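## Task

Pick up the carton marked R63 from the bench and set it down on the counter. Every other carton on the bench must be left where and how it was. The carton must not topple or rest tilted, or the task fails, and it must stay on the counter by itself without the robot holding it.

## Robot and tools

ROBOT. A Hello Robot Stretch 3 with one arm. It has a two-wheel base (0.33 m long, 0.34 m wide) that drives only forward/backward or spins in place about a point midway between the wheels, 0.05 m behind the front edge. A lift rides a vertical mast, and a telescoping arm reaches out to the robot's RIGHT side, so the gripper is moved forward or back by driving the base. The wrist has yaw, pitch and roll, then a two-finger gripper. A loose object may occasionally be nudged by an outside disturbance.

CAMERAS. head_camera and nav_camera (fisheye) are on the head, aimed by head_pan_rad and head_tilt_rad. wrist_camera rides on the gripper. Each execute_actions result returns one image per camera, taken when the call ends. zoom_image takes camera (one of those three names) and region [x0, y0, x1, y1] in pixels of that camera's latest image, origin top-left, at most 504 by 504, and returns an enlarged view.

FRAMES. Base frame: origin on the floor between the drive wheels, x forward, y left, z up. hand_pose is reported in it, located where closed fingertips meet; with all wrist joints at zero its x axis points up, y back along the arm toward the mast, z toward the rear. Odometry frame is the base frame as it was at scene start; heading is positive to the left, within -3.142 to 3.142.

execute_actions takes actions, a list run in order (empty list = just report). Each action may hold robot, steps (integer 1 to 450 control steps, 30 per second; default 1) and until. {"steps": n} alone waits. If any action is malformed or out of range the entire call is rejected and ongoing motion continues.
robot is one of: a single command; a list (queue) of up to 8 commands and {"pause_s": s} waits (s at most 15), each starting after the previous finished "done"; or {"stop": true}, which brakes everything and clears the queue.
A command may contain:
- base: exactly one of translate_m (metres, relative offset from where the base is when this command begins, forward positive, magnitude at most 1) or rotate_rad (radians, relative turn in place, counter-clockwise/left positive, magnitude at most 3.2).
- joints: absolute targets by name; unnamed joints keep their current goal. lift_m 0 to 1.1 (arm height on mast, m); arm_m 0 to 0.52 (extension, m); wrist_yaw_rad -1.345 to 4.42 (0 along the arm, positive swings toward the front, 3.0 folds over the base); wrist_pitch_rad -1.57 to 0.451 (0 level, negative tips fingers down); wrist_roll_rad -2.911 to 2.911 (0 fingers side by side, level); gripper_m -0.089 to 0.179 (larger is wider; actual fingertip gap is about 0.007 less when nearly shut, 0.025 less when fully open, zero below 0.007); head_pan_rad -3.953 to 1.73 (0 forward, positive left, -1.57 looks along the arm); head_tilt_rad -1.53 to 0.419 (negative down).
- contact_limits: {"arm_m": effort %} from 1 to 100; the arm motion halts with contact_stop once its motor effort reaches that level (negative when retracting). Lasts until arm_m's next command.
Base and joint motions in one command start together and keep running across later actions and while you think. A new command takes over immediately: named joints retarget, an older queue is thrown away, a same-kind base goal replaces the old one.
until ends the action early when all its conditions hold. {"robot": {"status": "ended"}} waits until nothing is moving and no queue runs. Fields can be compared, e.g. {"lift_m": [">", 0.3]} or {"base_status": ["!=", "moving"]}, using =, !=, <, <=, >, >=; numbers compare as printed (three decimals, four for base amounts). {"any": {"status": "ended"}} fires when one motion or the queue ends. Avoid waiting for exact equality with a reading.

SPEED. Full base speed (0.30 m/s, 1.9 rad/s) only when stowed: lift_m under 0.30, arm_m under 0.03, wrist_yaw_rad above 2.54; otherwise 0.10 m/s and 0.63 rad/s. Stowed wrist reaches 0.06 m past the right side; a spin sweeps radius 0.28 m, more if the wrist is unfolded.

GRIPPER. Grip by commanding gripper_m smaller than the object's width (smaller squeezes harder); release by going at least 0.02 above the touch value. Neither reading nor "done" proves a hold; check the cameras. Too hard a squeeze triggers a force reduction and may let things slip; send a new value to re-squeeze.

SELF-COLLISION. Fold (yaw to 3.0) or unfold only with lift_m 0.32 to 0.95, wrist_pitch_rad -0.4, roll near 0; once folded the lift may go down to 0.25. With yaw below -0.4 keep pitch at -0.5 or lower.

RESULTS. base_status shows progress as (moved of goal). joint_goals, joint_status, measured_speeds (units per second), motor_effort (percent, peak in brackets, biased and noisy), refusals, queue (idle/running/done/dropped/stopped) and queue_left. Status words: moving, done (within tolerance), off_target (stopped short, may still push), contact_stop (joint goes slack until recommanded), time_out, stopped, not_commanded, torque_fault (wrist servo off about 10 s, limp, goals refused; wait with steps). Lines starting refused:, dropped: (indices from 0) or replaced: explain rejected goals, abandoned queues or how a superseded motion ended. robot.on_its_own reports goals changed by the robot, slack or off joints, loaded motors at rest, and base lean. lidar_m: 12 distances from the base origin, 30-degree sectors starting straight ahead and going counter-clockwise, at 0.17 m height, "-" for nothing. wrist_depth_mm and head_depth_mm: 7x7 grids of median depth. base_tilt in degrees, forward and right positive.

AVOID. Tipping: pushing on something rigid with the gripper higher than about 0.45 m, repeating a push after contact_stop, driving while holding or hooking a fixed object, or snagging furniture (worst backing up). If leaning, undo the last move in small steps, pull the gripper free, lower lift to about 0.2. Also avoid drops, slams, hard shoves, knocking other cartons, and long strain that trips wrist servos.

FINISHING. finished_scene takes scene (1 or 2). Only call it after every motion has ended and the carton sits on the counter unsupported; its result reports success and gives the next task. Less robot time is better.

Each tool is called after "Emit:" as a command line: name --argument value for each argument, lists and objects as JSON in quotes; but a table of rows of numbers goes row by row, as --pt "numbers of a row", without its own name.

## Session

Emit:
execute_actions --actions '[]'

Scene clock: 0.00 s.
robot.base_odometry: x=+0.000 y=+0.000 heading=+0.000 (m, m, rad; robot's odometry frame)
robot.turned_by_wheels: +0.000 (rad since the last result)
robot.turned_by_imu: +0.000 (rad since the last result)
robot.base_tilt: forward=+0.2 right=-0.3 (deg)
robot.lidar_m: 1.38 1.14 0.87 1.23 2.66 0.89 0.72 0.70 2.42 1.50 1.54 1.71
robot.head_depth_mm: 1631 1597 1601 1594 1603 1593 1587 / 1558 1528 1538 1527 1516 1531 1526 / 1484 1454 1456 1454 1440 1446 1443 / 1434 1408 1413 1412 1406 1405 1416 / 1358 1358 1355 1354 1351 1349 1349 / 1305 1315 1301 1312 1305 1299 1286 / 1263 1255 1252 1254 1248 1254 1238
robot.base_status: not_commanded
robot.joint_positions: lift_m=+0.309 arm_m=+0.001 wrist_yaw_rad=+3.098 wrist_pitch_rad=-0.540 wrist_roll_rad=-0.007 gripper_m=+0.037 head_pan_rad=+0.009 head_tilt_rad=+0.014
robot.joint_goals: lift_m=+0.309 arm_m=+0.001 wrist_yaw_rad=+3.098 wrist_pitch_rad=-0.540 wrist_roll_rad=-0.007 gripper_m=+0.037 head_pan_rad=+0.009 head_tilt_rad=+0.014
robot.joint_status: lift_m=not_commanded arm_m=not_commanded wrist_yaw_rad=not_commanded wrist_pitch_rad=not_commanded wrist_roll_rad=not_commanded gripper_m=not_commanded head_pan_rad=not_commanded head_tilt_rad=not_commanded
robot.measured_speeds: translate_m=+0.000 rotate_rad=+0.000 lift_m=+0.000 arm_m=+0.000 wrist_yaw_rad=+0.000 wrist_pitch_rad=+0.000 wrist_roll_rad=+0.000 head_pan_rad=+0.000 head_tilt_rad=+0.000
robot: refusals=0 queue=idle queue_left=0
robot.motor_effort: left_wheel=+0 right_wheel=+0 lift_m=+22 arm_m=-1 wrist_yaw_rad=+0 wrist_pitch_rad=+6 wrist_roll_rad=+0 gripper_m=-1 head_pan_rad=+0 head_tilt_rad=+3 (%)
robot.hand_pose: x=-0.0121 y=+0.0615 z=+0.2954 quat_wxyz=(+0.203, +0.683, +0.174, +0.680) (m; robot's base frame)
robot.wrist_depth_mm: - - - - - 796 741 / 937 956 - - - 902 874 / 729 753 774 794 829 850 871 / 598 621 627 652 663 676 699 / 510 521 - 565 551 571 576 / 458 - - - 486 487 493 / - - - - 416 425 430
pictures: head_camera (sideways: a quarter turn clockwise sets it upright), nav_camera (sideways: a quarter turn counterclockwise sets it upright), wrist_camera
Images, in order (width x height): head_camera 896x504, nav_camera 672x504, wrist_camera 644x364.

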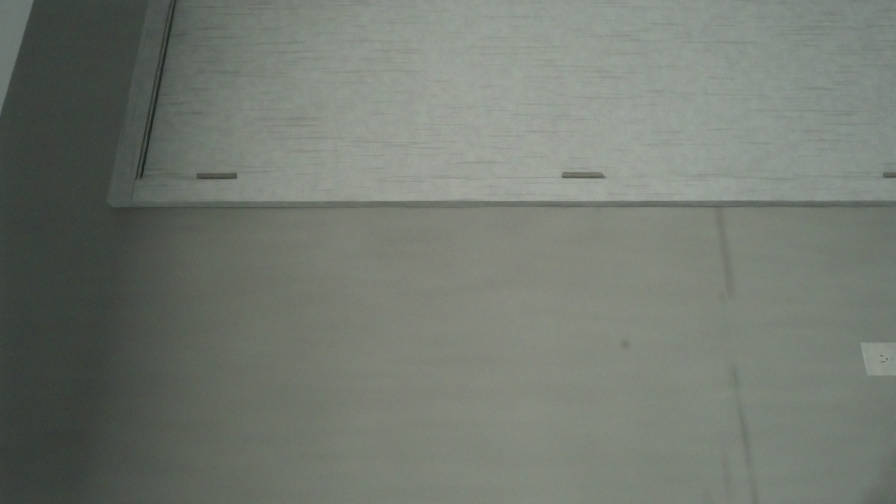

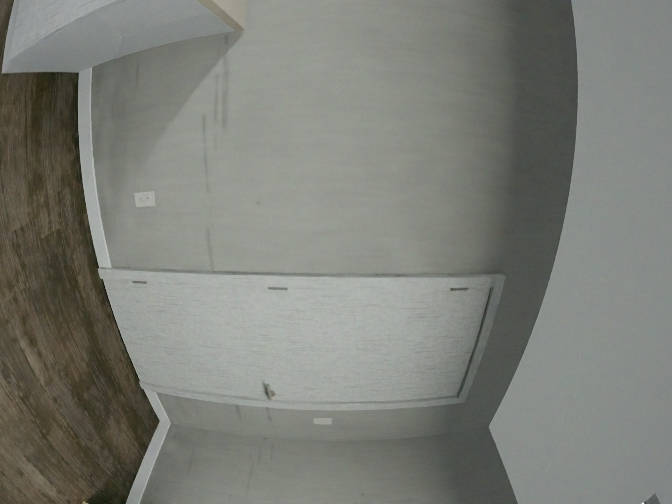

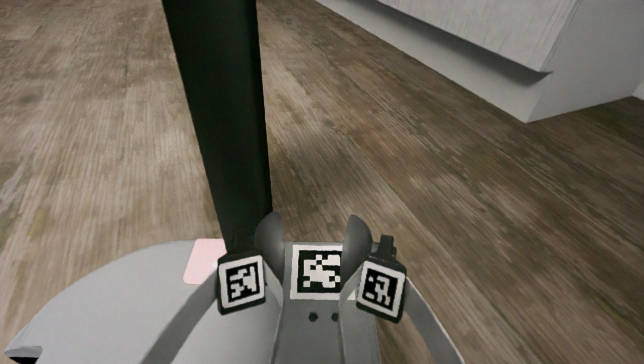

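Emit:
execute_actions --actions '[{"robot":{"joints":{"head_pan_rad":1.4,"head_tilt_rad":-0.6}},"steps":450,"until":{"robot":{"status":"ended"}}}]'

Emit:
execute_actions --actions '[{"robot":{"joints":{"head_pan_rad":-2.9}},"steps":450,"until":{"robot":{"status":"ended"}}}]'

Scene clock: 5.27 s.
robot.base_odometry: x=+0.000 y=+0.000 heading=+0.000 (m, m, rad; robot's odometry frame)
robot.turned_by_wheels: +0.000 (rad since the last result)
robot.turned_by_imu: -0.001 (rad since the last result)
robot.base_tilt: forward=+0.2 right=-0.3 (deg)
robot.lidar_m: 1.38 1.15 0.87 1.24 2.66 0.89 0.72 0.70 2.43 1.50 1.54 1.71
robot.head_depth_mm: 1477 1503 995 1024 1121 1299 1205 / 1656 1658 1094 1185 1326 1412 1207 / 1880 1689 1226 1405 1635 1434 1210 / 2199 1713 1495 1729 1767 1456 1214 / 2591 1780 1872 2161 1806 1458 1220 / 2553 2660 2885 2350 1796 1467 1230 / 2438 2636 2914 2371 1813 1474 1252
robot.base_status: not_commanded
robot.joint_positions: lift_m=+0.309 arm_m=+0.001 wrist_yaw_rad=+3.098 wrist_pitch_rad=-0.540 wrist_roll_rad=-0.007 gripper_m=+0.037 head_pan_rad=+1.393 head_tilt_rad=-0.592
robot.joint_goals: lift_m=+0.309 arm_m=+0.001 wrist_yaw_rad=+3.098 wrist_pitch_rad=-0.540 wrist_roll_rad=-0.007 gripper_m=+0.037 head_pan_rad=+1.400 head_tilt_rad=-0.600
robot.joint_status: lift_m=not_commanded arm_m=not_commanded wrist_yaw_rad=not_commanded wrist_pitch_rad=not_commanded wrist_roll_rad=not_commanded gripper_m=not_commanded head_pan_rad=done head_tilt_rad=done
robot.measured_speeds: translate_m=+0.000 rotate_rad=+0.000 lift_m=+0.000 arm_m=+0.000 wrist_yaw_rad=+0.000 wrist_pitch_rad=+0.000 wrist_roll_rad=+0.000 head_pan_rad=+0.000 head_tilt_rad=+0.000
robot: refusals=0 queue=done queue_left=0
robot.motor_effort: left_wheel=+0(0) right_wheel=+1(1) lift_m=+23(23) arm_m=+0(1) wrist_yaw_rad=+0(1) wrist_pitch_rad=+6(6) wrist_roll_rad=+0(0) gripper_m=+0(0) head_pan_rad=+2(32) head_tilt_rad=-3(35) (%)
robot.hand_pose: x=-0.0121 y=+0.0615 z=+0.2954 quat_wxyz=(+0.203, +0.683, +0.174, +0.680) (m; robot's base frame)
robot.wrist_depth_mm: - - - - - 796 728 / 954 968 - - - 891 885 / 745 765 766 795 820 853 871 / 599 621 629 648 675 679 694 / 519 534 - 560 560 564 569 / 454 - - - 484 481 490 / - - - - 416 426 427
pictures: head_camera (sideways: a quarter turn clockwise sets it upright), nav_camera (sideways: a quarter turn counterclockwise sets it upright), wrist_camera
camera_calibration (this result's frames):
head_camera: T_world_to_cam=[[-0.087408, -0.523333, -0.847633, 1.12857], [-0.990369, 0.137365, 0.0173168, -0.0141765], [0.107373, 0.840983, -0.5303, 0.64913], [0, 0, 0, 1]] pos_world=[0.0149071, 0.0466588, 1.30109]
nav_camera: T_world_to_cam=[[0.112045, 0.526497, 0.842761, -1.05698], [0.984054, -0.176693, -0.0204449, 0.0719644], [0.138146, 0.831613, -0.537899, 0.657852], [0, 0, 0, 1]] pos_world=[-0.0432668, 0.0221345, 1.24611]
wrist_camera: T_world_to_cam=[[0.997184, -0.00594764, 0.0747589, -0.0152405], [0.0528949, -0.650887, -0.75733, 0.299107], [0.0531639, 0.759152, -0.648739, 0.309415], [0, 0, 0, 1]] pos_world=[-0.0170733, -0.0402986, 0.428392]
Images, in order (width x height): head_camera 896x504, nav_camera 672x504, wrist_camera 644x364.

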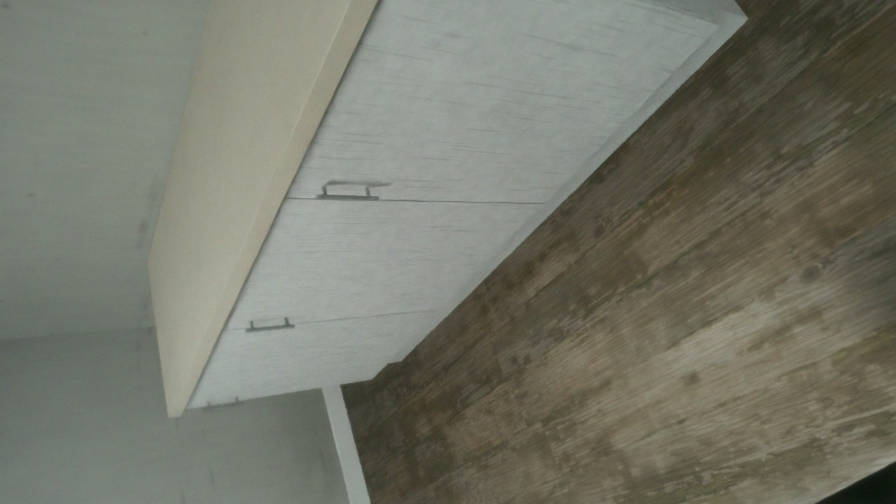

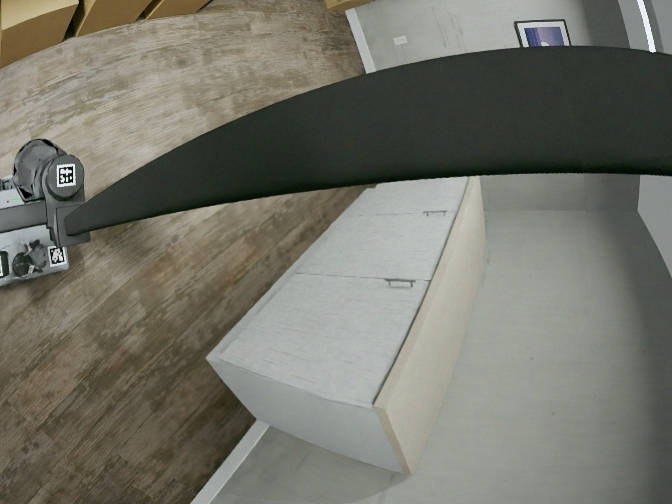

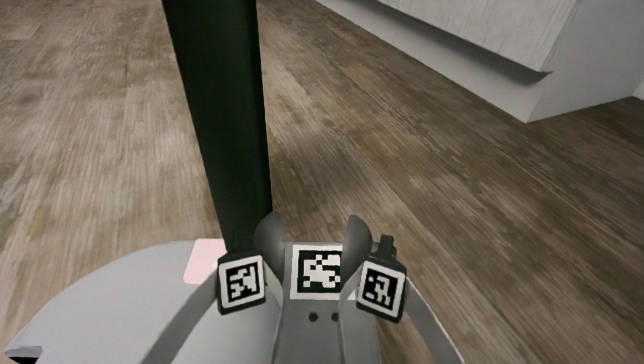

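Scene clock: 7.60 s.
robot.base_odometry: x=+0.000 y=+0.000 heading=+0.000 (m, m, rad; robot's odometry frame)
robot.turned_by_wheels: +0.000 (rad since the last result)
robot.turned_by_imu: -0.001 (rad since the last result)
robot.base_tilt: forward=+0.2 right=-0.3 (deg)
robot.lidar_m: 1.38 1.15 0.87 1.23 2.66 0.89 0.72 0.70 2.42 1.51 1.54 1.71
robot.head_depth_mm: 2137 1345 952 1679 1393 1271 1205 / 2118 1281 960 1750 1447 1201 1208 / 2102 1530 960 1639 1405 1205 1210 / 2062 1425 972 1637 1513 1216 1213 / 2013 2158 976 1639 1438 1183 1219 / 2003 2124 998 817 1697 1145 1223 / 1989 2162 995 799 955 1417 1226
robot.base_status: not_commanded
robot.joint_positions: lift_m=+0.309 arm_m=+0.001 wrist_yaw_rad=+3.098 wrist_pitch_rad=-0.540 wrist_roll_rad=-0.007 gripper_m=+0.037 head_pan_rad=-2.893 head_tilt_rad=-0.592
robot.joint_goals: lift_m=+0.309 arm_m=+0.001 wrist_yaw_rad=+3.098 wrist_pitch_rad=-0.540 wrist_roll_rad=-0.007 gripper_m=+0.037 head_pan_rad=-2.900 head_tilt_rad=-0.600
robot.joint_status: lift_m=not_commanded arm_m=not_commanded wrist_yaw_rad=not_commanded wrist_pitch_rad=not_commanded wrist_roll_rad=not_commanded gripper_m=not_commanded head_pan_rad=done head_tilt_rad=done
robot.measured_speeds: translate_m=+0.000 rotate_rad=+0.000 lift_m=+0.000 arm_m=+0.000 wrist_yaw_rad=+0.000 wrist_pitch_rad=+0.000 wrist_roll_rad=+0.000 head_pan_rad=+0.000 head_tilt_rad=+0.000
robot: refusals=0 queue=done queue_left=0
robot.motor_effort: left_wheel=+0(1) right_wheel=+1(1) lift_m=+23(22) arm_m=+0(1) wrist_yaw_rad=+0(0) wrist_pitch_rad=+6(7) wrist_roll_rad=+0(0) gripper_m=+1(0) head_pan_rad=-3(32) head_tilt_rad=-3(3) (%)
robot.hand_pose: x=-0.0121 y=+0.0615 z=+0.2954 quat_wxyz=(+0.203, +0.683, +0.174, +0.680) (m; robot's base frame)
robot.wrist_depth_mm: - - - - - 804 736 / 951 976 - - - 897 873 / 734 752 763 791 825 839 861 / 613 620 624 643 660 675 698 / 514 529 - 567 552 565 577 / 459 - - - 487 481 492 / - - - - 420 429 428
pictures: head_camera (sideways: a quarter turn clockwise sets it upright), nav_camera (sideways: a quarter turn counterclockwise sets it upright), wrist_camera
camera_calibration (this result's frames):
head_camera: T_world_to_cam=[[0.512919, 0.137195, -0.847403, 1.12461], [0.284983, -0.958376, 0.0173342, -0.0219788], [-0.809752, -0.250386, -0.530667, 0.655202], [0, 0, 0, 1]] pos_world=[-0.040018, -0.0113006, 1.30107]
nav_camera: T_world_to_cam=[[-0.525997, -0.116078, 0.842528, -1.05278], [-0.246568, 0.96891, -0.020445, 0.0794714], [-0.81396, -0.218495, -0.538264, 0.664135], [0, 0, 0, 1]] pos_world=[0.00641378, -0.0540952, 1.2461]
wrist_camera: T_world_to_cam=[[0.997184, -0.00594781, 0.074759, -0.0152406], [0.0528949, -0.650887, -0.75733, 0.299107], [0.0531641, 0.759152, -0.648739, 0.309415], [0, 0, 0, 1]] pos_world=[-0.0170733, -0.0402986, 0.428392]
Images, in order (width x height): head_camera 896x504, nav_camera 672x504, wrist_camera 644x364.

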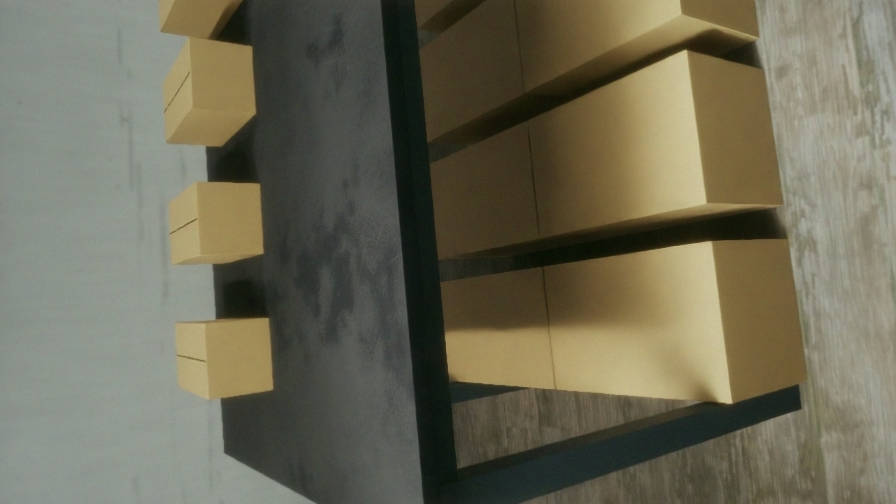

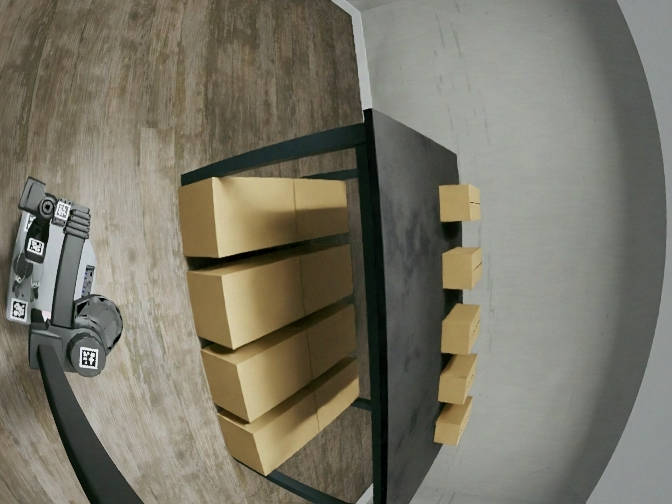

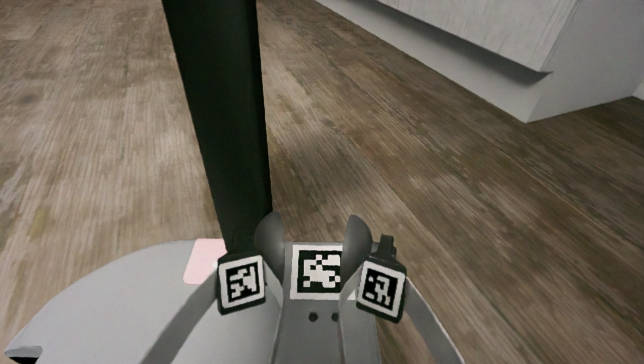

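Emit:
execute_actions --actions '[{"robot":[{"joints":{"lift_m":0.27,"head_pan_rad":-0.5},"base":{"rotate_rad":-1.19}},{"base":{"translate_m":0.7}},{"base":{"rotate_rad":-1.57}},{"base":{"translate_m":0.9}}],"steps":450,"until":{"robot":{"status":"ended"}}}]'

Scene clock: 35.57 s.
robot.base_odometry: x=-0.575 y=-0.985 heading=-2.760 (m, m, rad; robot's odometry frame)
robot.turned_by_wheels: -2.760 (rad since the last result)
robot.turned_by_imu: -2.696 (rad since the last result)
robot.base_tilt: forward=+0.2 right=-0.3 (deg)
robot.lidar_m: 1.51 1.58 1.24 0.75 1.01 1.48 2.24 2.02 0.47 0.50 0.52 0.73
robot.head_depth_mm: 1667 1867 897 693 1704 1136 997 / 1556 1736 1881 765 1776 1164 1154 / 1484 1644 1809 1958 1096 1306 1202 / 1406 1554 1759 2010 1787 1451 1218 / 1341 1477 1630 1854 1793 1449 1218 / 1279 1407 1559 1738 1810 1449 1219 / 1222 1336 1460 1629 1765 1457 1230
robot.base_status: done (translate_m +0.9000 of +0.9000)
robot.joint_positions: lift_m=+0.271 arm_m=+0.001 wrist_yaw_rad=+3.098 wrist_pitch_rad=-0.540 wrist_roll_rad=-0.007 gripper_m=+0.037 head_pan_rad=-0.507 head_tilt_rad=-0.593
robot.joint_goals: lift_m=+0.270 arm_m=+0.001 wrist_yaw_rad=+3.098 wrist_pitch_rad=-0.540 wrist_roll_rad=-0.007 gripper_m=+0.037 head_pan_rad=-0.500 head_tilt_rad=-0.600
robot.joint_status: lift_m=done arm_m=not_commanded wrist_yaw_rad=not_commanded wrist_pitch_rad=not_commanded wrist_roll_rad=not_commanded gripper_m=not_commanded head_pan_rad=done head_tilt_rad=done
robot.measured_speeds: translate_m=+0.000 rotate_rad=+0.000 lift_m=+0.000 arm_m=+0.000 wrist_yaw_rad=+0.000 wrist_pitch_rad=+0.000 wrist_roll_rad=+0.000 head_pan_rad=+0.000 head_tilt_rad=+0.000
robot: refusals=0 queue=done queue_left=0
robot.motor_effort: left_wheel=+2(10) right_wheel=+0(6) lift_m=+12(20) arm_m=-1(1) wrist_yaw_rad=-1(0) wrist_pitch_rad=+6(6) wrist_roll_rad=+0(0) gripper_m=+1(0) head_pan_rad=+3(32) head_tilt_rad=-3(3) (%)
robot.hand_pose: x=-0.0121 y=+0.0615 z=+0.2569 quat_wxyz=(+0.203, +0.683, +0.174, +0.680) (m; robot's base frame)
robot.wrist_depth_mm: 815 919 - - - - - / 812 807 - 900 976 - - / 671 689 700 727 746 769 786 / 546 561 563 589 607 616 627 / 469 503 - - 508 513 522 / - - - - 439 440 444 / - - - - 381 386 392
pictures: head_camera (sideways: a quarter turn clockwise sets it upright), nav_camera (sideways: a quarter turn counterclockwise sets it upright), wrist_camera
camera_calibration (this result's frames):
head_camera: T_world_to_cam=[[-0.468047, 0.252292, -0.846924, 1.12997], [0.44988, 0.89292, 0.0173704, -0.0230318], [0.760618, -0.372884, -0.53143, 0.646616], [0, 0, 0, 1]] pos_world=[0.0474131, -0.0234038, 1.30103]
nav_camera: T_world_to_cam=[[0.463079, -0.276627, 0.842042, -1.05818], [-0.485064, -0.87424, -0.0204454, 0.0809266], [0.741803, -0.398976, -0.539024, 0.655633], [0, 0, 0, 1]] pos_world=[0.042927, 0.0396087, 1.24609]
wrist_camera: T_world_to_cam=[[0.997184, -0.00594707, 0.0747591, -0.0123618], [0.0528951, -0.65089, -0.757327, 0.269923], [0.0531639, 0.759149, -0.648743, 0.284455], [0, 0, 0, 1]] pos_world=[-0.0170734, -0.0403268, 0.389882]
Images, in order (width x height): head_camera 896x504, nav_camera 672x504, wrist_camera 644x364.

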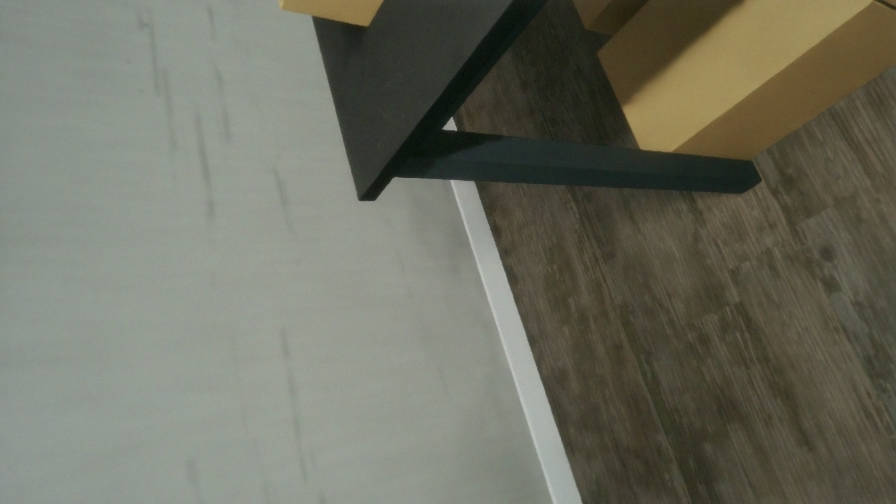

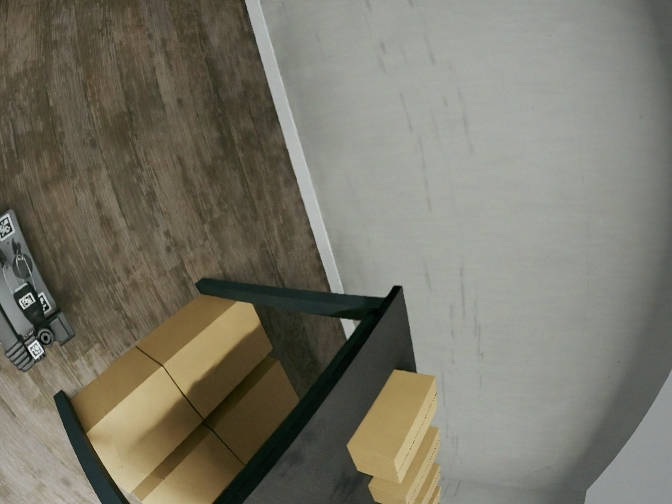

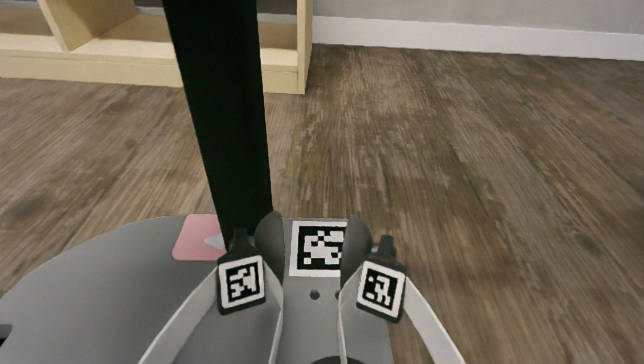

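Emit:
execute_actions --actions '[{"robot":[{"joints":{"head_pan_rad":-0.9,"head_tilt_rad":-0.5},"base":{"translate_m":1.0}},{"base":{"translate_m":0.16}},{"base":{"rotate_rad":-1.65}},{"base":{"translate_m":0.5}}],"steps":450,"until":{"robot":{"status":"ended"}}}]'

Scene clock: 53.77 s.
robot.base_odometry: x=-1.800 y=-0.940 heading=+1.873 (m, m, rad; robot's odometry frame)
robot.turned_by_wheels: -1.650 (rad since the last result)
robot.turned_by_imu: -1.609 (rad since the last result)
robot.base_tilt: forward=+0.2 right=-0.3 (deg)
robot.lidar_m: 1.70 0.55 0.39 0.38 0.39 0.51 1.30 1.71 1.71 0.44 0.45 0.60
robot.head_depth_mm: 3042 2826 1208 599 573 1153 1002 / 3237 2997 1042 708 593 1303 1004 / 3435 3246 855 727 632 1226 1031 / 3755 3539 982 749 1423 1224 1050 / 3846 - 943 795 1501 1269 1114 / 3376 3763 947 847 1585 1263 1243 / 3122 3310 1038 953 1567 1383 1283
robot.base_status: done (translate_m +0.5000 of +0.5000)
robot.joint_positions: lift_m=+0.271 arm_m=+0.001 wrist_yaw_rad=+3.098 wrist_pitch_rad=-0.540 wrist_roll_rad=-0.007 gripper_m=+0.037 head_pan_rad=-0.893 head_tilt_rad=-0.506
robot.joint_goals: lift_m=+0.270 arm_m=+0.001 wrist_yaw_rad=+3.098 wrist_pitch_rad=-0.540 wrist_roll_rad=-0.007 gripper_m=+0.037 head_pan_rad=-0.900 head_tilt_rad=-0.500
robot.joint_status: lift_m=done arm_m=not_commanded wrist_yaw_rad=not_commanded wrist_pitch_rad=not_commanded wrist_roll_rad=not_commanded gripper_m=not_commanded head_pan_rad=done head_tilt_rad=done
robot.measured_speeds: translate_m=+0.000 rotate_rad=+0.000 lift_m=+0.000 arm_m=+0.000 wrist_yaw_rad=+0.000 wrist_pitch_rad=+0.000 wrist_roll_rad=+0.000 head_pan_rad=+0.000 head_tilt_rad=+0.000
robot: refusals=0 queue=done queue_left=0
robot.motor_effort: left_wheel=+1(11) right_wheel=-1(5) lift_m=+12(12) arm_m=-1(1) wrist_yaw_rad=+0(1) wrist_pitch_rad=+6(5) wrist_roll_rad=+0(0) gripper_m=-1(0) head_pan_rad=-2(22) head_tilt_rad=+3(15) (%)
robot.hand_pose: x=-0.0121 y=+0.0614 z=+0.2569 quat_wxyz=(+0.203, +0.683, +0.174, +0.680) (m; robot's base frame)
robot.wrist_depth_mm: 370 376 - 387 390 396 401 / 411 416 - 430 434 442 455 / 462 470 482 491 494 505 517 / 508 519 526 538 549 567 576 / 468 510 - - 511 511 523 / - - - - 442 439 447 / - - - - 380 387 390
pictures: head_camera (sideways: a quarter turn clockwise sets it upright), nav_camera (sideways: a quarter turn counterclockwise sets it upright), wrist_camera
camera_calibration (this result's frames):
head_camera: T_world_to_cam=[[-0.29116, 0.351147, -0.8899, 1.18494], [0.752238, 0.658746, 0.0138159, -0.0202505], [0.591069, -0.665394, -0.455947, 0.549435], [0, 0, 0, 1]] pos_world=[0.0354856, -0.0371564, 1.30527]
nav_camera: T_world_to_cam=[[0.277639, -0.372127, 0.885685, -1.11397], [-0.777532, -0.628514, -0.0203383, 0.0825737], [0.564234, -0.683002, -0.463841, 0.558893], [0, 0, 0, 1]] pos_world=[0.0581389, 0.0190861, 1.24754]
wrist_camera: T_world_to_cam=[[0.997184, -0.00594627, 0.0747591, -0.0123617], [0.0528953, -0.650896, -0.757322, 0.269907], [0.0531637, 0.759143, -0.648749, 0.28447], [0, 0, 0, 1]] pos_world=[-0.0170734, -0.0403454, 0.38988]
Images, in order (width x height): head_camera 896x504, nav_camera 672x504, wrist_camera 644x364.

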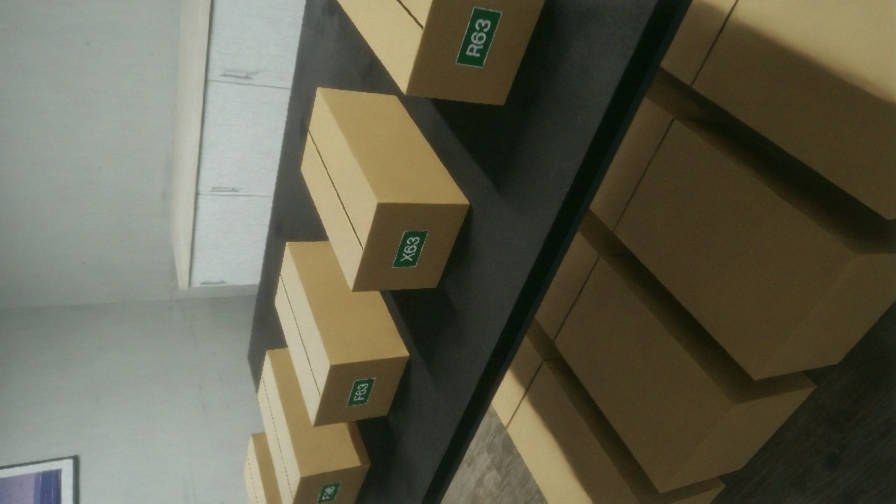

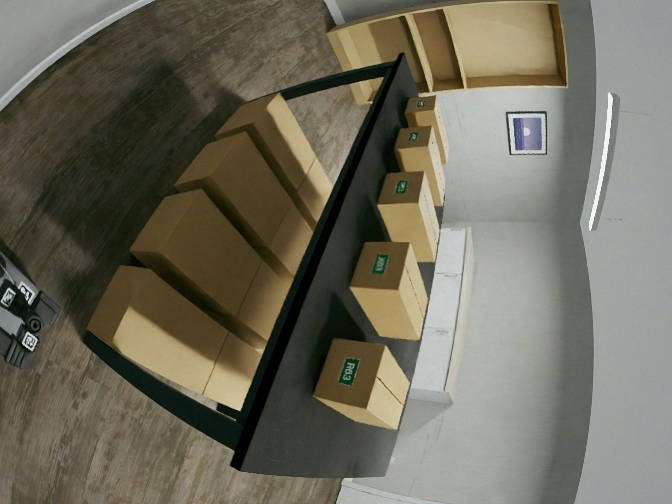

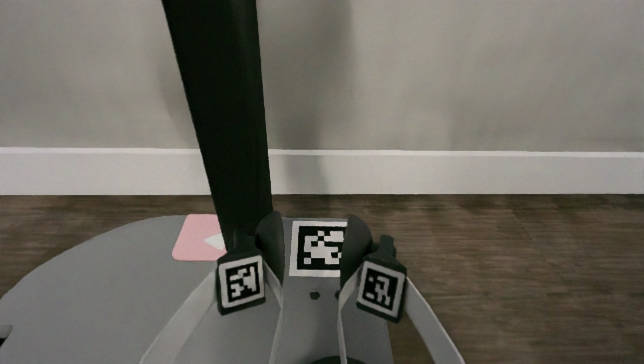

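Emit:
execute_actions --actions '[{"robot":[{"joints":{"lift_m":0.6,"wrist_pitch_rad":-0.4,"head_pan_rad":-1.57,"head_tilt_rad":-0.7},"base":{"translate_m":0.27}},{"joints":{"lift_m":0.92,"wrist_yaw_rad":1.4}},{"joints":{"wrist_pitch_rad":0}},{"joints":{"wrist_yaw_rad":0,"gripper_m":0.179}}],"steps":450,"until":{"robot":{"status":"ended"}}}]'

Scene clock: 71.30 s.
robot.base_odometry: x=-1.881 y=-0.682 heading=+1.873 (m, m, rad; robot's odometry frame)
robot.turned_by_wheels: +0.000 (rad since the last result)
robot.turned_by_imu: -0.002 (rad since the last result)
robot.base_tilt: forward=+0.2 right=-0.3 (deg)
robot.lidar_m: 1.73 0.57 0.40 0.39 0.40 0.53 1.34 1.91 0.45 0.43 0.45 0.59
robot.head_depth_mm: 2910 3199 764 570 537 - - / 2937 1132 590 602 1618 - - / 2950 1147 583 611 - - - / 2933 1157 746 599 1508 1131 1096 / 2814 1169 732 572 1256 1108 1089 / 2539 1175 591 596 1235 1084 1039 / 2518 1197 592 598 1260 1128 1103
robot.base_status: done (translate_m +0.2700 of +0.2700)
robot.joint_positions: lift_m=+0.919 arm_m=+0.001 wrist_yaw_rad=+0.003 wrist_pitch_rad=-0.022 wrist_roll_rad=-0.007 gripper_m=+0.179 head_pan_rad=-1.563 head_tilt_rad=-0.691
robot.joint_goals: lift_m=+0.920 arm_m=+0.001 wrist_yaw_rad=+0.000 wrist_pitch_rad=+0.000 wrist_roll_rad=-0.007 gripper_m=+0.179 head_pan_rad=-1.570 head_tilt_rad=-0.700
robot.joint_status: lift_m=done arm_m=not_commanded wrist_yaw_rad=done wrist_pitch_rad=done wrist_roll_rad=not_commanded gripper_m=done head_pan_rad=done head_tilt_rad=done
robot.measured_speeds: translate_m=+0.000 rotate_rad=+0.000 lift_m=+0.000 arm_m=+0.000 wrist_yaw_rad=+0.000 wrist_pitch_rad=+0.000 wrist_roll_rad=+0.000 head_pan_rad=+0.000 head_tilt_rad=+0.000
robot: refusals=0 queue=done queue_left=0
robot.motor_effort: left_wheel=+2(9) right_wheel=-1(5) lift_m=+32(30) arm_m=-1(1) wrist_yaw_rad=-2(4) wrist_pitch_rad=+10(11) wrist_roll_rad=+0(0) gripper_m=+0(84) head_pan_rad=-2(26) head_tilt_rad=-4(21) (%)
robot.hand_pose: x=-0.0207 y=-0.4015 z=+1.0285 quat_wxyz=(+0.710, +0.009, -0.704, -0.007) (m; robot's base frame)
robot.wrist_depth_mm: - - - - - - - / - - - - - - - / - - - - - - - / 311 313 535 320 - - - / 323 319 431 330 430 - - / - 317 324 336 340 353 - / 230 246 250 256 262 258 291
pictures: head_camera (sideways: a quarter turn clockwise sets it upright), nav_camera (sideways: a quarter turn counterclockwise sets it upright), wrist_camera
camera_calibration (this result's frames):
head_camera: T_world_to_cam=[[-0.0113768, 0.611611, -0.791077, 1.05437], [0.998716, 0.0460017, 0.0212027, -0.0313665], [0.0493586, -0.78982, -0.611349, 0.754928], [0, 0, 0, 1]] pos_world=[0.00605937, -0.0471656, 1.29628]
nav_camera: T_world_to_cam=[[-0.0122562, -0.618753, 0.78549, -0.981556], [-0.999774, -0.00607031, -0.0203814, 0.0839806], [0.0173792, -0.785562, -0.618538, 0.763497], [0, 0, 0, 1]] pos_world=[0.0586625, -0.00705605, 1.24497]
wrist_camera: T_world_to_cam=[[-0.996484, 0.000884499, 0.0837761, -0.112054], [-0.0821249, 0.187509, -0.978824, 1.11507], [-0.0165746, -0.982262, -0.186778, -0.038776], [0, 0, 0, 1]] pos_world=[-0.0207273, -0.247076, 1.09361]
Images, in order (width x height): head_camera 896x504, nav_camera 672x504, wrist_camera 644x364.

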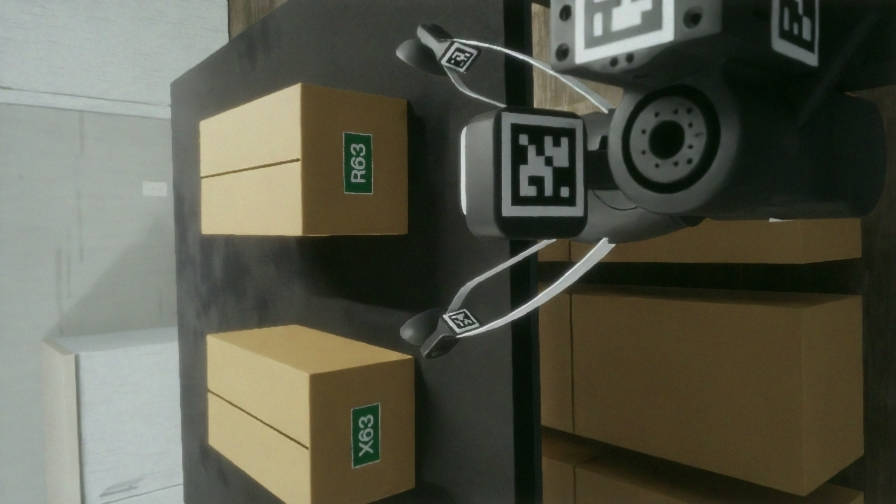

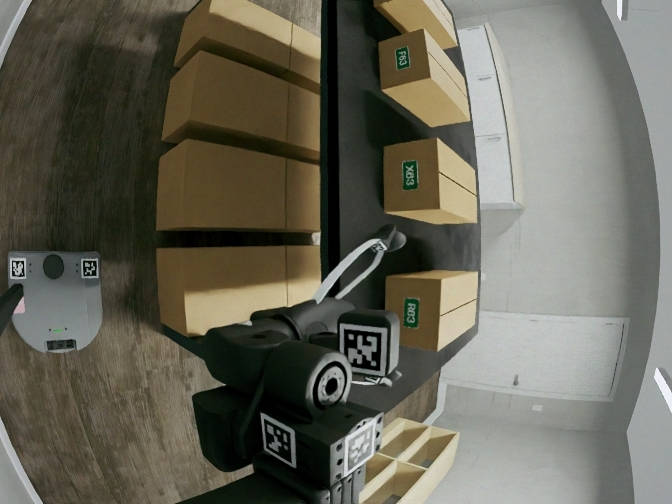

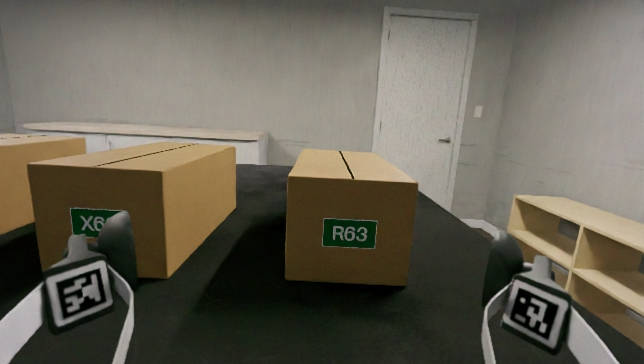

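Emit:
execute_actions --actions '[{"robot":{"joints":{"lift_m":0.885,"arm_m":0.13},"base":{"translate_m":-0.034}},"steps":450,"until":{"robot":{"status":"ended"}}}]'

Scene clock: 79.70 s.
robot.base_odometry: x=-1.871 y=-0.715 heading=+1.873 (m, m, rad; robot's odometry frame)
robot.turned_by_wheels: +0.000 (rad since the last result)
robot.turned_by_imu: -0.001 (rad since the last result)
robot.base_tilt: forward=+0.2 right=-0.3 (deg)
robot.lidar_m: 1.73 0.57 0.40 0.39 0.40 0.53 1.34 1.88 0.45 0.43 0.46 0.59
robot.head_depth_mm: 2970 3255 760 - - 838 1154 / 2945 1133 734 - - 1072 1043 / 2927 1133 581 - - 1078 1035 / 2909 1154 594 589 1292 1074 1044 / 2856 1162 802 591 1288 1133 1098 / 2486 1182 611 595 1227 1083 1038 / 2489 1190 593 598 1272 1095 1036
robot.base_status: done (translate_m -0.0340 of -0.0340)
robot.joint_positions: lift_m=+0.886 arm_m=+0.130 wrist_yaw_rad=+0.002 wrist_pitch_rad=-0.020 wrist_roll_rad=-0.007 gripper_m=+0.179 head_pan_rad=-1.563 head_tilt_rad=-0.691
robot.joint_goals: lift_m=+0.885 arm_m=+0.130 wrist_yaw_rad=+0.000 wrist_pitch_rad=+0.000 wrist_roll_rad=-0.007 gripper_m=+0.179 head_pan_rad=-1.570 head_tilt_rad=-0.700
robot.joint_status: lift_m=done arm_m=done wrist_yaw_rad=done wrist_pitch_rad=done wrist_roll_rad=not_commanded gripper_m=done head_pan_rad=done head_tilt_rad=done
robot.measured_speeds: translate_m=+0.000 rotate_rad=+0.000 lift_m=+0.000 arm_m=+0.000 wrist_yaw_rad=+0.000 wrist_pitch_rad=+0.000 wrist_roll_rad=+0.000 head_pan_rad=+0.000 head_tilt_rad=+0.000
robot: refusals=0 queue=done queue_left=0
robot.motor_effort: left_wheel=+2(2) right_wheel=-1(5) lift_m=+12(37) arm_m=+2(5) wrist_yaw_rad=+0(3) wrist_pitch_rad=+9(10) wrist_roll_rad=+0(0) gripper_m=-1(1) head_pan_rad=-2(2) head_tilt_rad=-4(4) (%)
robot.hand_pose: x=-0.0210 y=-0.5303 z=+0.9950 quat_wxyz=(+0.710, +0.008, -0.704, -0.007) (m; robot's base frame)
robot.wrist_depth_mm: - - - - - - - / - - - - - - - / 319 378 - - - - - / 225 325 187 187 188 - - / 223 334 194 192 195 - - / - 257 201 200 203 286 - / 187 200 203 205 205 208 225
pictures: head_camera (sideways: a quarter turn clockwise sets it upright), nav_camera (sideways: a quarter turn counterclockwise sets it upright), wrist_camera
camera_calibration (this result's frames):
head_camera: T_world_to_cam=[[-0.0113624, 0.61173, -0.790985, 1.05425], [0.998717, 0.0459736, 0.0212084, -0.031374], [0.0493383, -0.78973, -0.611468, 0.755082], [0, 0, 0, 1]] pos_world=[0.00605819, -0.0471647, 1.29627]
nav_camera: T_world_to_cam=[[-0.0122707, -0.61887, 0.785397, -0.981435], [-0.999774, -0.00604234, -0.0203812, 0.0839802], [0.0173589, -0.78547, -0.618656, 0.763651], [0, 0, 0, 1]] pos_world=[0.0586622, -0.00704882, 1.24497]
wrist_camera: T_world_to_cam=[[-0.996483, 0.00223552, 0.0837705, -0.108724], [-0.0818908, 0.186206, -0.979092, 1.10597], [-0.0177874, -0.982508, -0.185368, -0.173149], [0, 0, 0, 1]] pos_world=[-0.0208524, -0.375815, 1.05985]
Images, in order (width x height): head_camera 896x504, nav_camera 672x504, wrist_camera 644x364.

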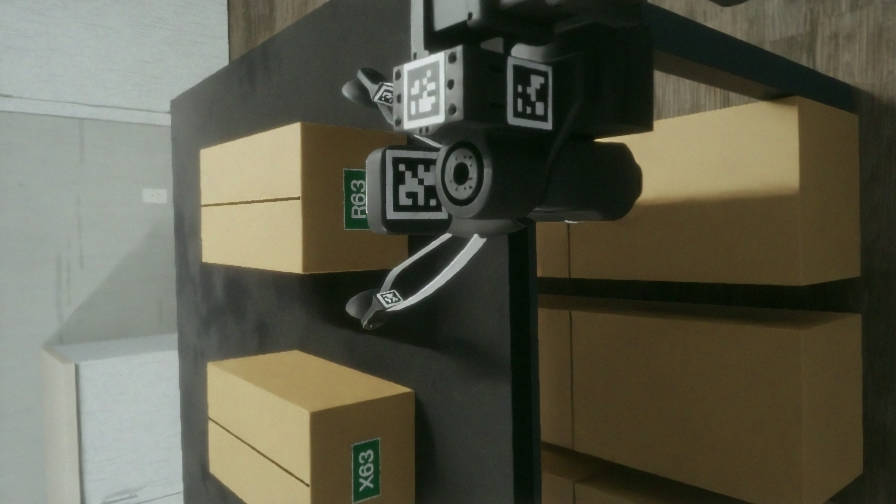

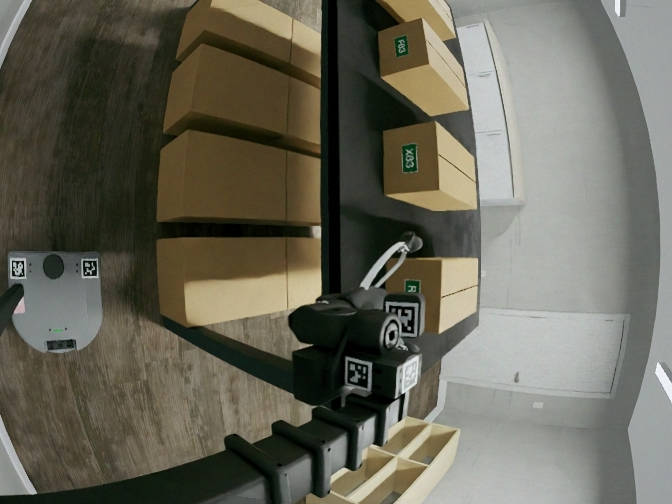

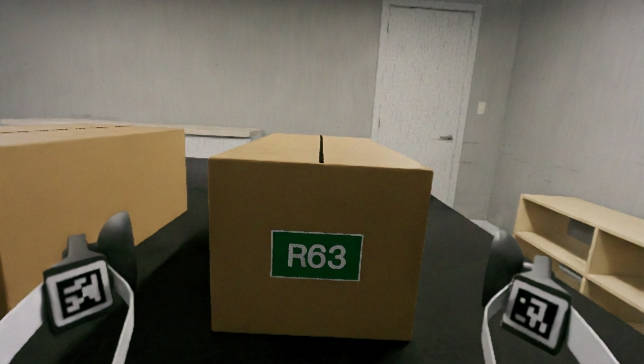

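Emit:
execute_actions --actions '[{"robot":[{"joints":{"lift_m":1.1},"base":{"translate_m":-0.004}},{"joints":{"wrist_pitch_rad":-0.8,"arm_m":0.24}}],"steps":450,"until":{"robot":{"status":"ended"}}}]'

Scene clock: 90.43 s.
robot.base_odometry: x=-1.870 y=-0.719 heading=+1.873 (m, m, rad; robot's odometry frame)
robot.turned_by_wheels: +0.000 (rad since the last result)
robot.turned_by_imu: -0.002 (rad since the last result)
robot.base_tilt: forward=+0.2 right=-0.2 (deg)
robot.lidar_m: 1.73 0.57 0.40 0.38 0.40 0.53 1.33 1.88 0.45 0.43 0.46 0.59
robot.head_depth_mm: - 3259 761 579 665 822 1152 / - 1136 702 581 1572 1095 1071 / - - 582 585 1247 1069 1036 / 2941 3186 595 590 1243 1079 1037 / 2876 1170 747 591 1332 1138 1099 / 2530 1176 623 594 1225 1089 1039 / 2500 1191 590 598 1272 1088 1037
robot.base_status: done (translate_m -0.0040 of -0.0040)
robot.joint_positions: lift_m=+1.099 arm_m=+0.240 wrist_yaw_rad=+0.002 wrist_pitch_rad=-0.808 wrist_roll_rad=-0.007 gripper_m=+0.179 head_pan_rad=-1.563 head_tilt_rad=-0.691
robot.joint_goals: lift_m=+1.100 arm_m=+0.240 wrist_yaw_rad=+0.000 wrist_pitch_rad=-0.800 wrist_roll_rad=-0.007 gripper_m=+0.179 head_pan_rad=-1.570 head_tilt_rad=-0.700
robot.joint_status: lift_m=done arm_m=done wrist_yaw_rad=done wrist_pitch_rad=done wrist_roll_rad=not_commanded gripper_m=done head_pan_rad=done head_tilt_rad=done
robot.measured_speeds: translate_m=+0.000 rotate_rad=+0.000 lift_m=+0.000 arm_m=+0.000 wrist_yaw_rad=+0.000 wrist_pitch_rad=+0.000 wrist_roll_rad=+0.000 head_pan_rad=+0.000 head_tilt_rad=+0.000
robot: refusals=0 queue=done queue_left=0
robot.motor_effort: left_wheel=+2(3) right_wheel=-1(4) lift_m=+32(34) arm_m=+2(3) wrist_yaw_rad=-1(1) wrist_pitch_rad=+4(9) wrist_roll_rad=+0(0) gripper_m=+0(1) head_pan_rad=-2(3) head_tilt_rad=-3(4) (%)
robot.hand_pose: x=-0.0213 y=-0.5443 z=+1.0363 quat_wxyz=(+0.653, +0.279, -0.648, -0.277) (m; robot's base frame)
robot.wrist_depth_mm: 261 319 460 277 486 - - / 238 323 389 241 412 - - / 228 330 213 212 362 399 - / 232 312 187 189 200 343 - / 229 289 193 188 215 309 - / - 264 264 262 272 276 - / 237 242 246 248 251 251 -
pictures: head_camera (sideways: a quarter turn clockwise sets it upright), nav_camera (sideways: a quarter turn counterclockwise sets it upright), wrist_camera
camera_calibration (this result's frames):
head_camera: T_world_to_cam=[[-0.0113516, 0.611766, -0.790957, 1.05422], [0.998718, 0.0459545, 0.0212102, -0.0313763], [0.0493237, -0.789703, -0.611504, 0.755129], [0, 0, 0, 1]] pos_world=[0.00605733, -0.0471645, 1.29627]
nav_camera: T_world_to_cam=[[-0.0122816, -0.618906, 0.785369, -0.981399], [-0.999774, -0.0060233, -0.0203811, 0.0839801], [0.0173445, -0.785442, -0.618692, 0.763697], [0, 0, 0, 1]] pos_world=[0.0586621, -0.00704719, 1.24497]
wrist_camera: T_world_to_cam=[[-0.996403, -0.0576432, 0.0621192, -0.122613], [-0.0825776, 0.825112, -0.558901, 1.06129], [-0.0190384, -0.562021, -0.826904, 0.714443], [0, 0, 0, 1]] pos_world=[-0.0209316, -0.481217, 1.19155]
Images, in order (width x height): head_camera 896x504, nav_camera 672x504, wrist_camera 644x364.

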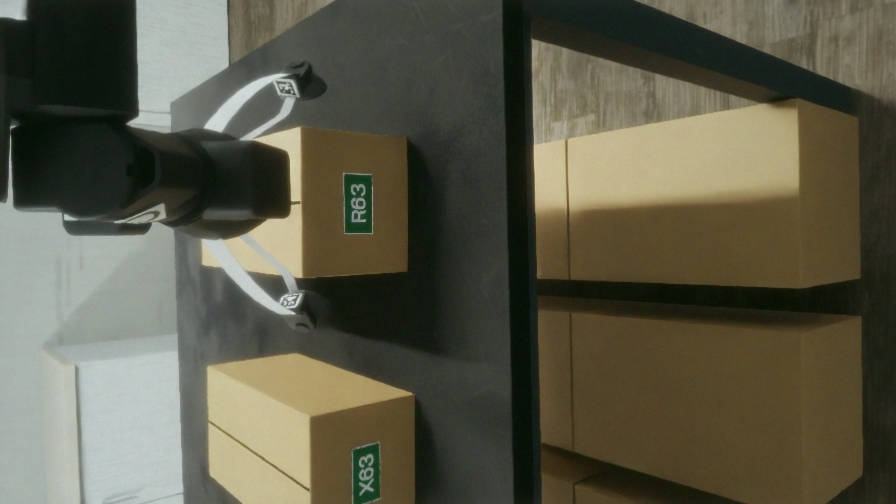

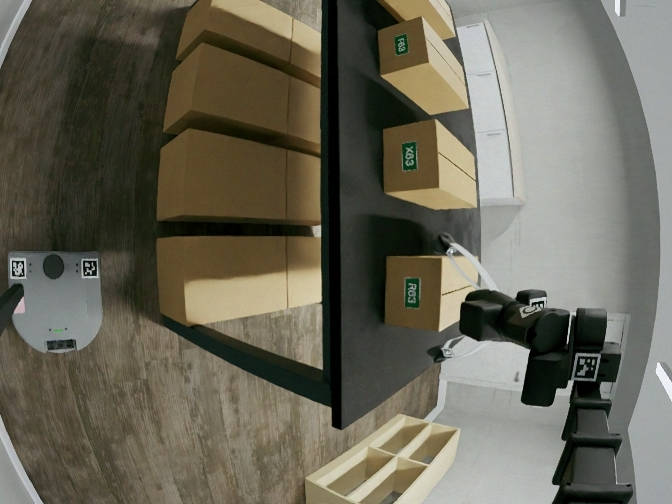

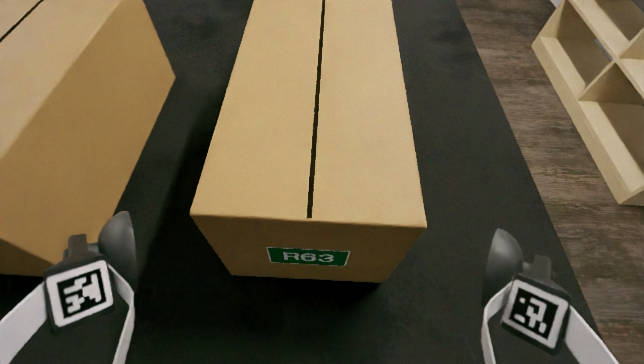

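Emit:
execute_actions --actions '[{"robot":[{"joints":{"arm_m":0.39}},{"joints":{"lift_m":1.04}},{"joints":{"gripper_m":0.06}},{"joints":{"lift_m":1.1}}],"steps":450,"until":{"robot":{"status":"ended"}}}]'

Scene clock: 99.33 s.
robot.base_odometry: x=-1.870 y=-0.719 heading=+1.873 (m, m, rad; robot's odometry frame)
robot.turned_by_wheels: +0.000 (rad since the last result)
robot.turned_by_imu: +0.000 (rad since the last result)
robot.base_tilt: forward=+0.2 right=-0.4 (deg)
robot.lidar_m: 1.71 0.56 0.40 0.38 0.40 0.53 1.34 1.87 0.45 0.43 0.46 0.59
robot.head_depth_mm: 2964 3220 768 580 670 824 1157 / - 1142 739 583 1582 1097 1078 / - - 589 587 1254 1081 1044 / 2881 1169 604 591 1254 1077 1040 / 2836 1183 785 595 1317 1138 1102 / 2534 1191 624 596 1268 1084 1042 / 2500 1204 596 601 1267 1089 1037
robot.base_status: done (translate_m -0.0040 of -0.0040)
robot.joint_positions: lift_m=+1.053 arm_m=+0.390 wrist_yaw_rad=+0.005 wrist_pitch_rad=-0.760 wrist_roll_rad=+0.006 gripper_m=+0.179 head_pan_rad=-1.563 head_tilt_rad=-0.691
robot.joint_goals: lift_m=+1.053 arm_m=+0.390 wrist_yaw_rad=+0.000 wrist_pitch_rad=-0.800 wrist_roll_rad=+0.006 gripper_m=+0.179 head_pan_rad=-1.570 head_tilt_rad=-0.700
robot.joint_status: lift_m=contact_stop arm_m=done wrist_yaw_rad=done wrist_pitch_rad=done wrist_roll_rad=not_commanded gripper_m=done head_pan_rad=done head_tilt_rad=done
robot.measured_speeds: translate_m=+0.000 rotate_rad=-0.001 lift_m=-0.002 arm_m=+0.000 wrist_yaw_rad=+0.000 wrist_pitch_rad=+0.168 wrist_roll_rad=+0.024 head_pan_rad=+0.000 head_tilt_rad=+0.000
robot: refusals=0 queue=dropped queue_left=0
robot.on_its_own: lift_m is slack since a contact_stop, until your next command for it (your +1.040 is given up)
robot.motor_effort: left_wheel=+1(5) right_wheel=+0(5) lift_m=+22(33) arm_m=+2(7) wrist_yaw_rad=-4(4) wrist_pitch_rad=-24(25) wrist_roll_rad=-6(6) gripper_m=-1(1) head_pan_rad=-2(2) head_tilt_rad=-3(4) (%)
robot.hand_pose: x=-0.0208 y=-0.7036 z=+0.9980 quat_wxyz=(+0.655, +0.263, -0.658, -0.262) (m; robot's base frame)
robot.wrist_depth_mm: 438 448 457 461 475 - - / 361 377 201 197 206 - - / 227 326 167 169 175 353 - / 229 280 147 148 150 302 - / 231 136 131 133 134 271 - / - 117 118 120 121 124 251 / 207 108 108 109 110 212 222
pictures: head_camera (sideways: a quarter turn clockwise sets it upright), nav_camera (sideways: a quarter turn counterclockwise sets it upright), wrist_camera
dropped: robot: command 1 of its queue: lift_m: contact_stop
camera_calibration (this result's frames):
head_camera: T_world_to_cam=[[-0.0113343, 0.611989, -0.790785, 1.05399], [0.99872, 0.0459175, 0.021221, -0.0313903], [0.0492979, -0.789532, -0.611726, 0.755418], [0, 0, 0, 1]] pos_world=[0.00605585, -0.0471629, 1.29626]
nav_camera: T_world_to_cam=[[-0.0122992, -0.619126, 0.785195, -0.981172], [-0.999774, -0.00598646, -0.0203806, 0.0839795], [0.0173187, -0.785269, -0.618913, 0.763985], [0, 0, 0, 1]] pos_world=[0.0586617, -0.00703281, 1.24496]
wrist_camera: T_world_to_cam=[[-0.997224, -0.0493356, 0.0557741, -0.116704], [-0.0729299, 0.798319, -0.597803, 1.19152], [-0.0150325, -0.600211, -0.7997, 0.539247], [0, 0, 0, 1]] pos_world=[-0.021376, -0.633311, 1.15004]
Images, in order (width x height): head_camera 896x504, nav_camera 672x504, wrist_camera 644x364.

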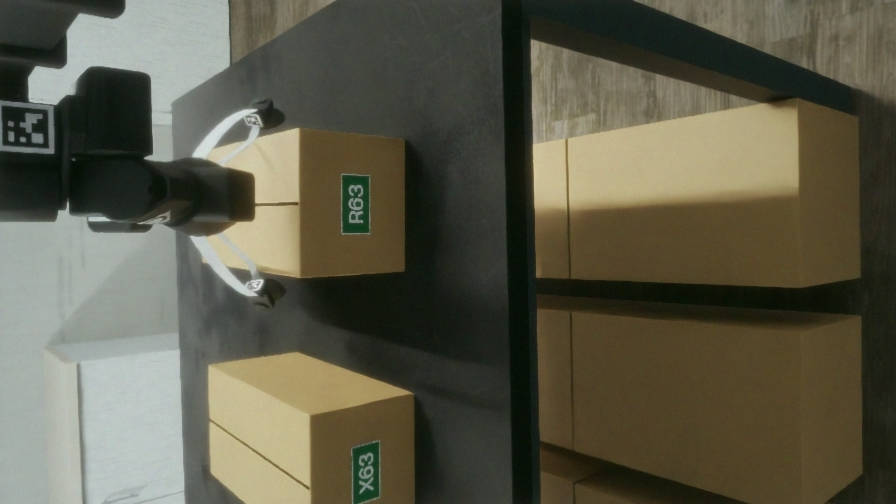

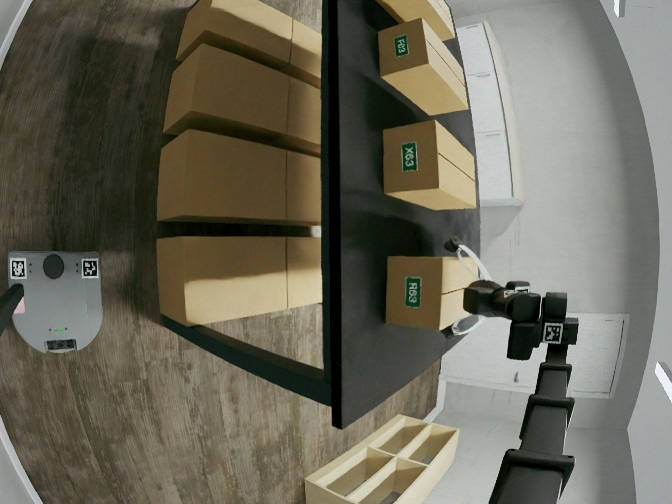

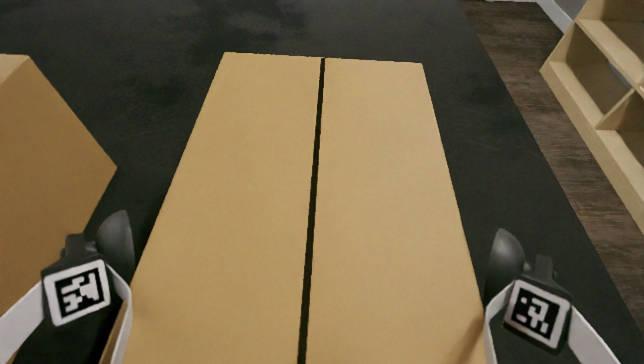

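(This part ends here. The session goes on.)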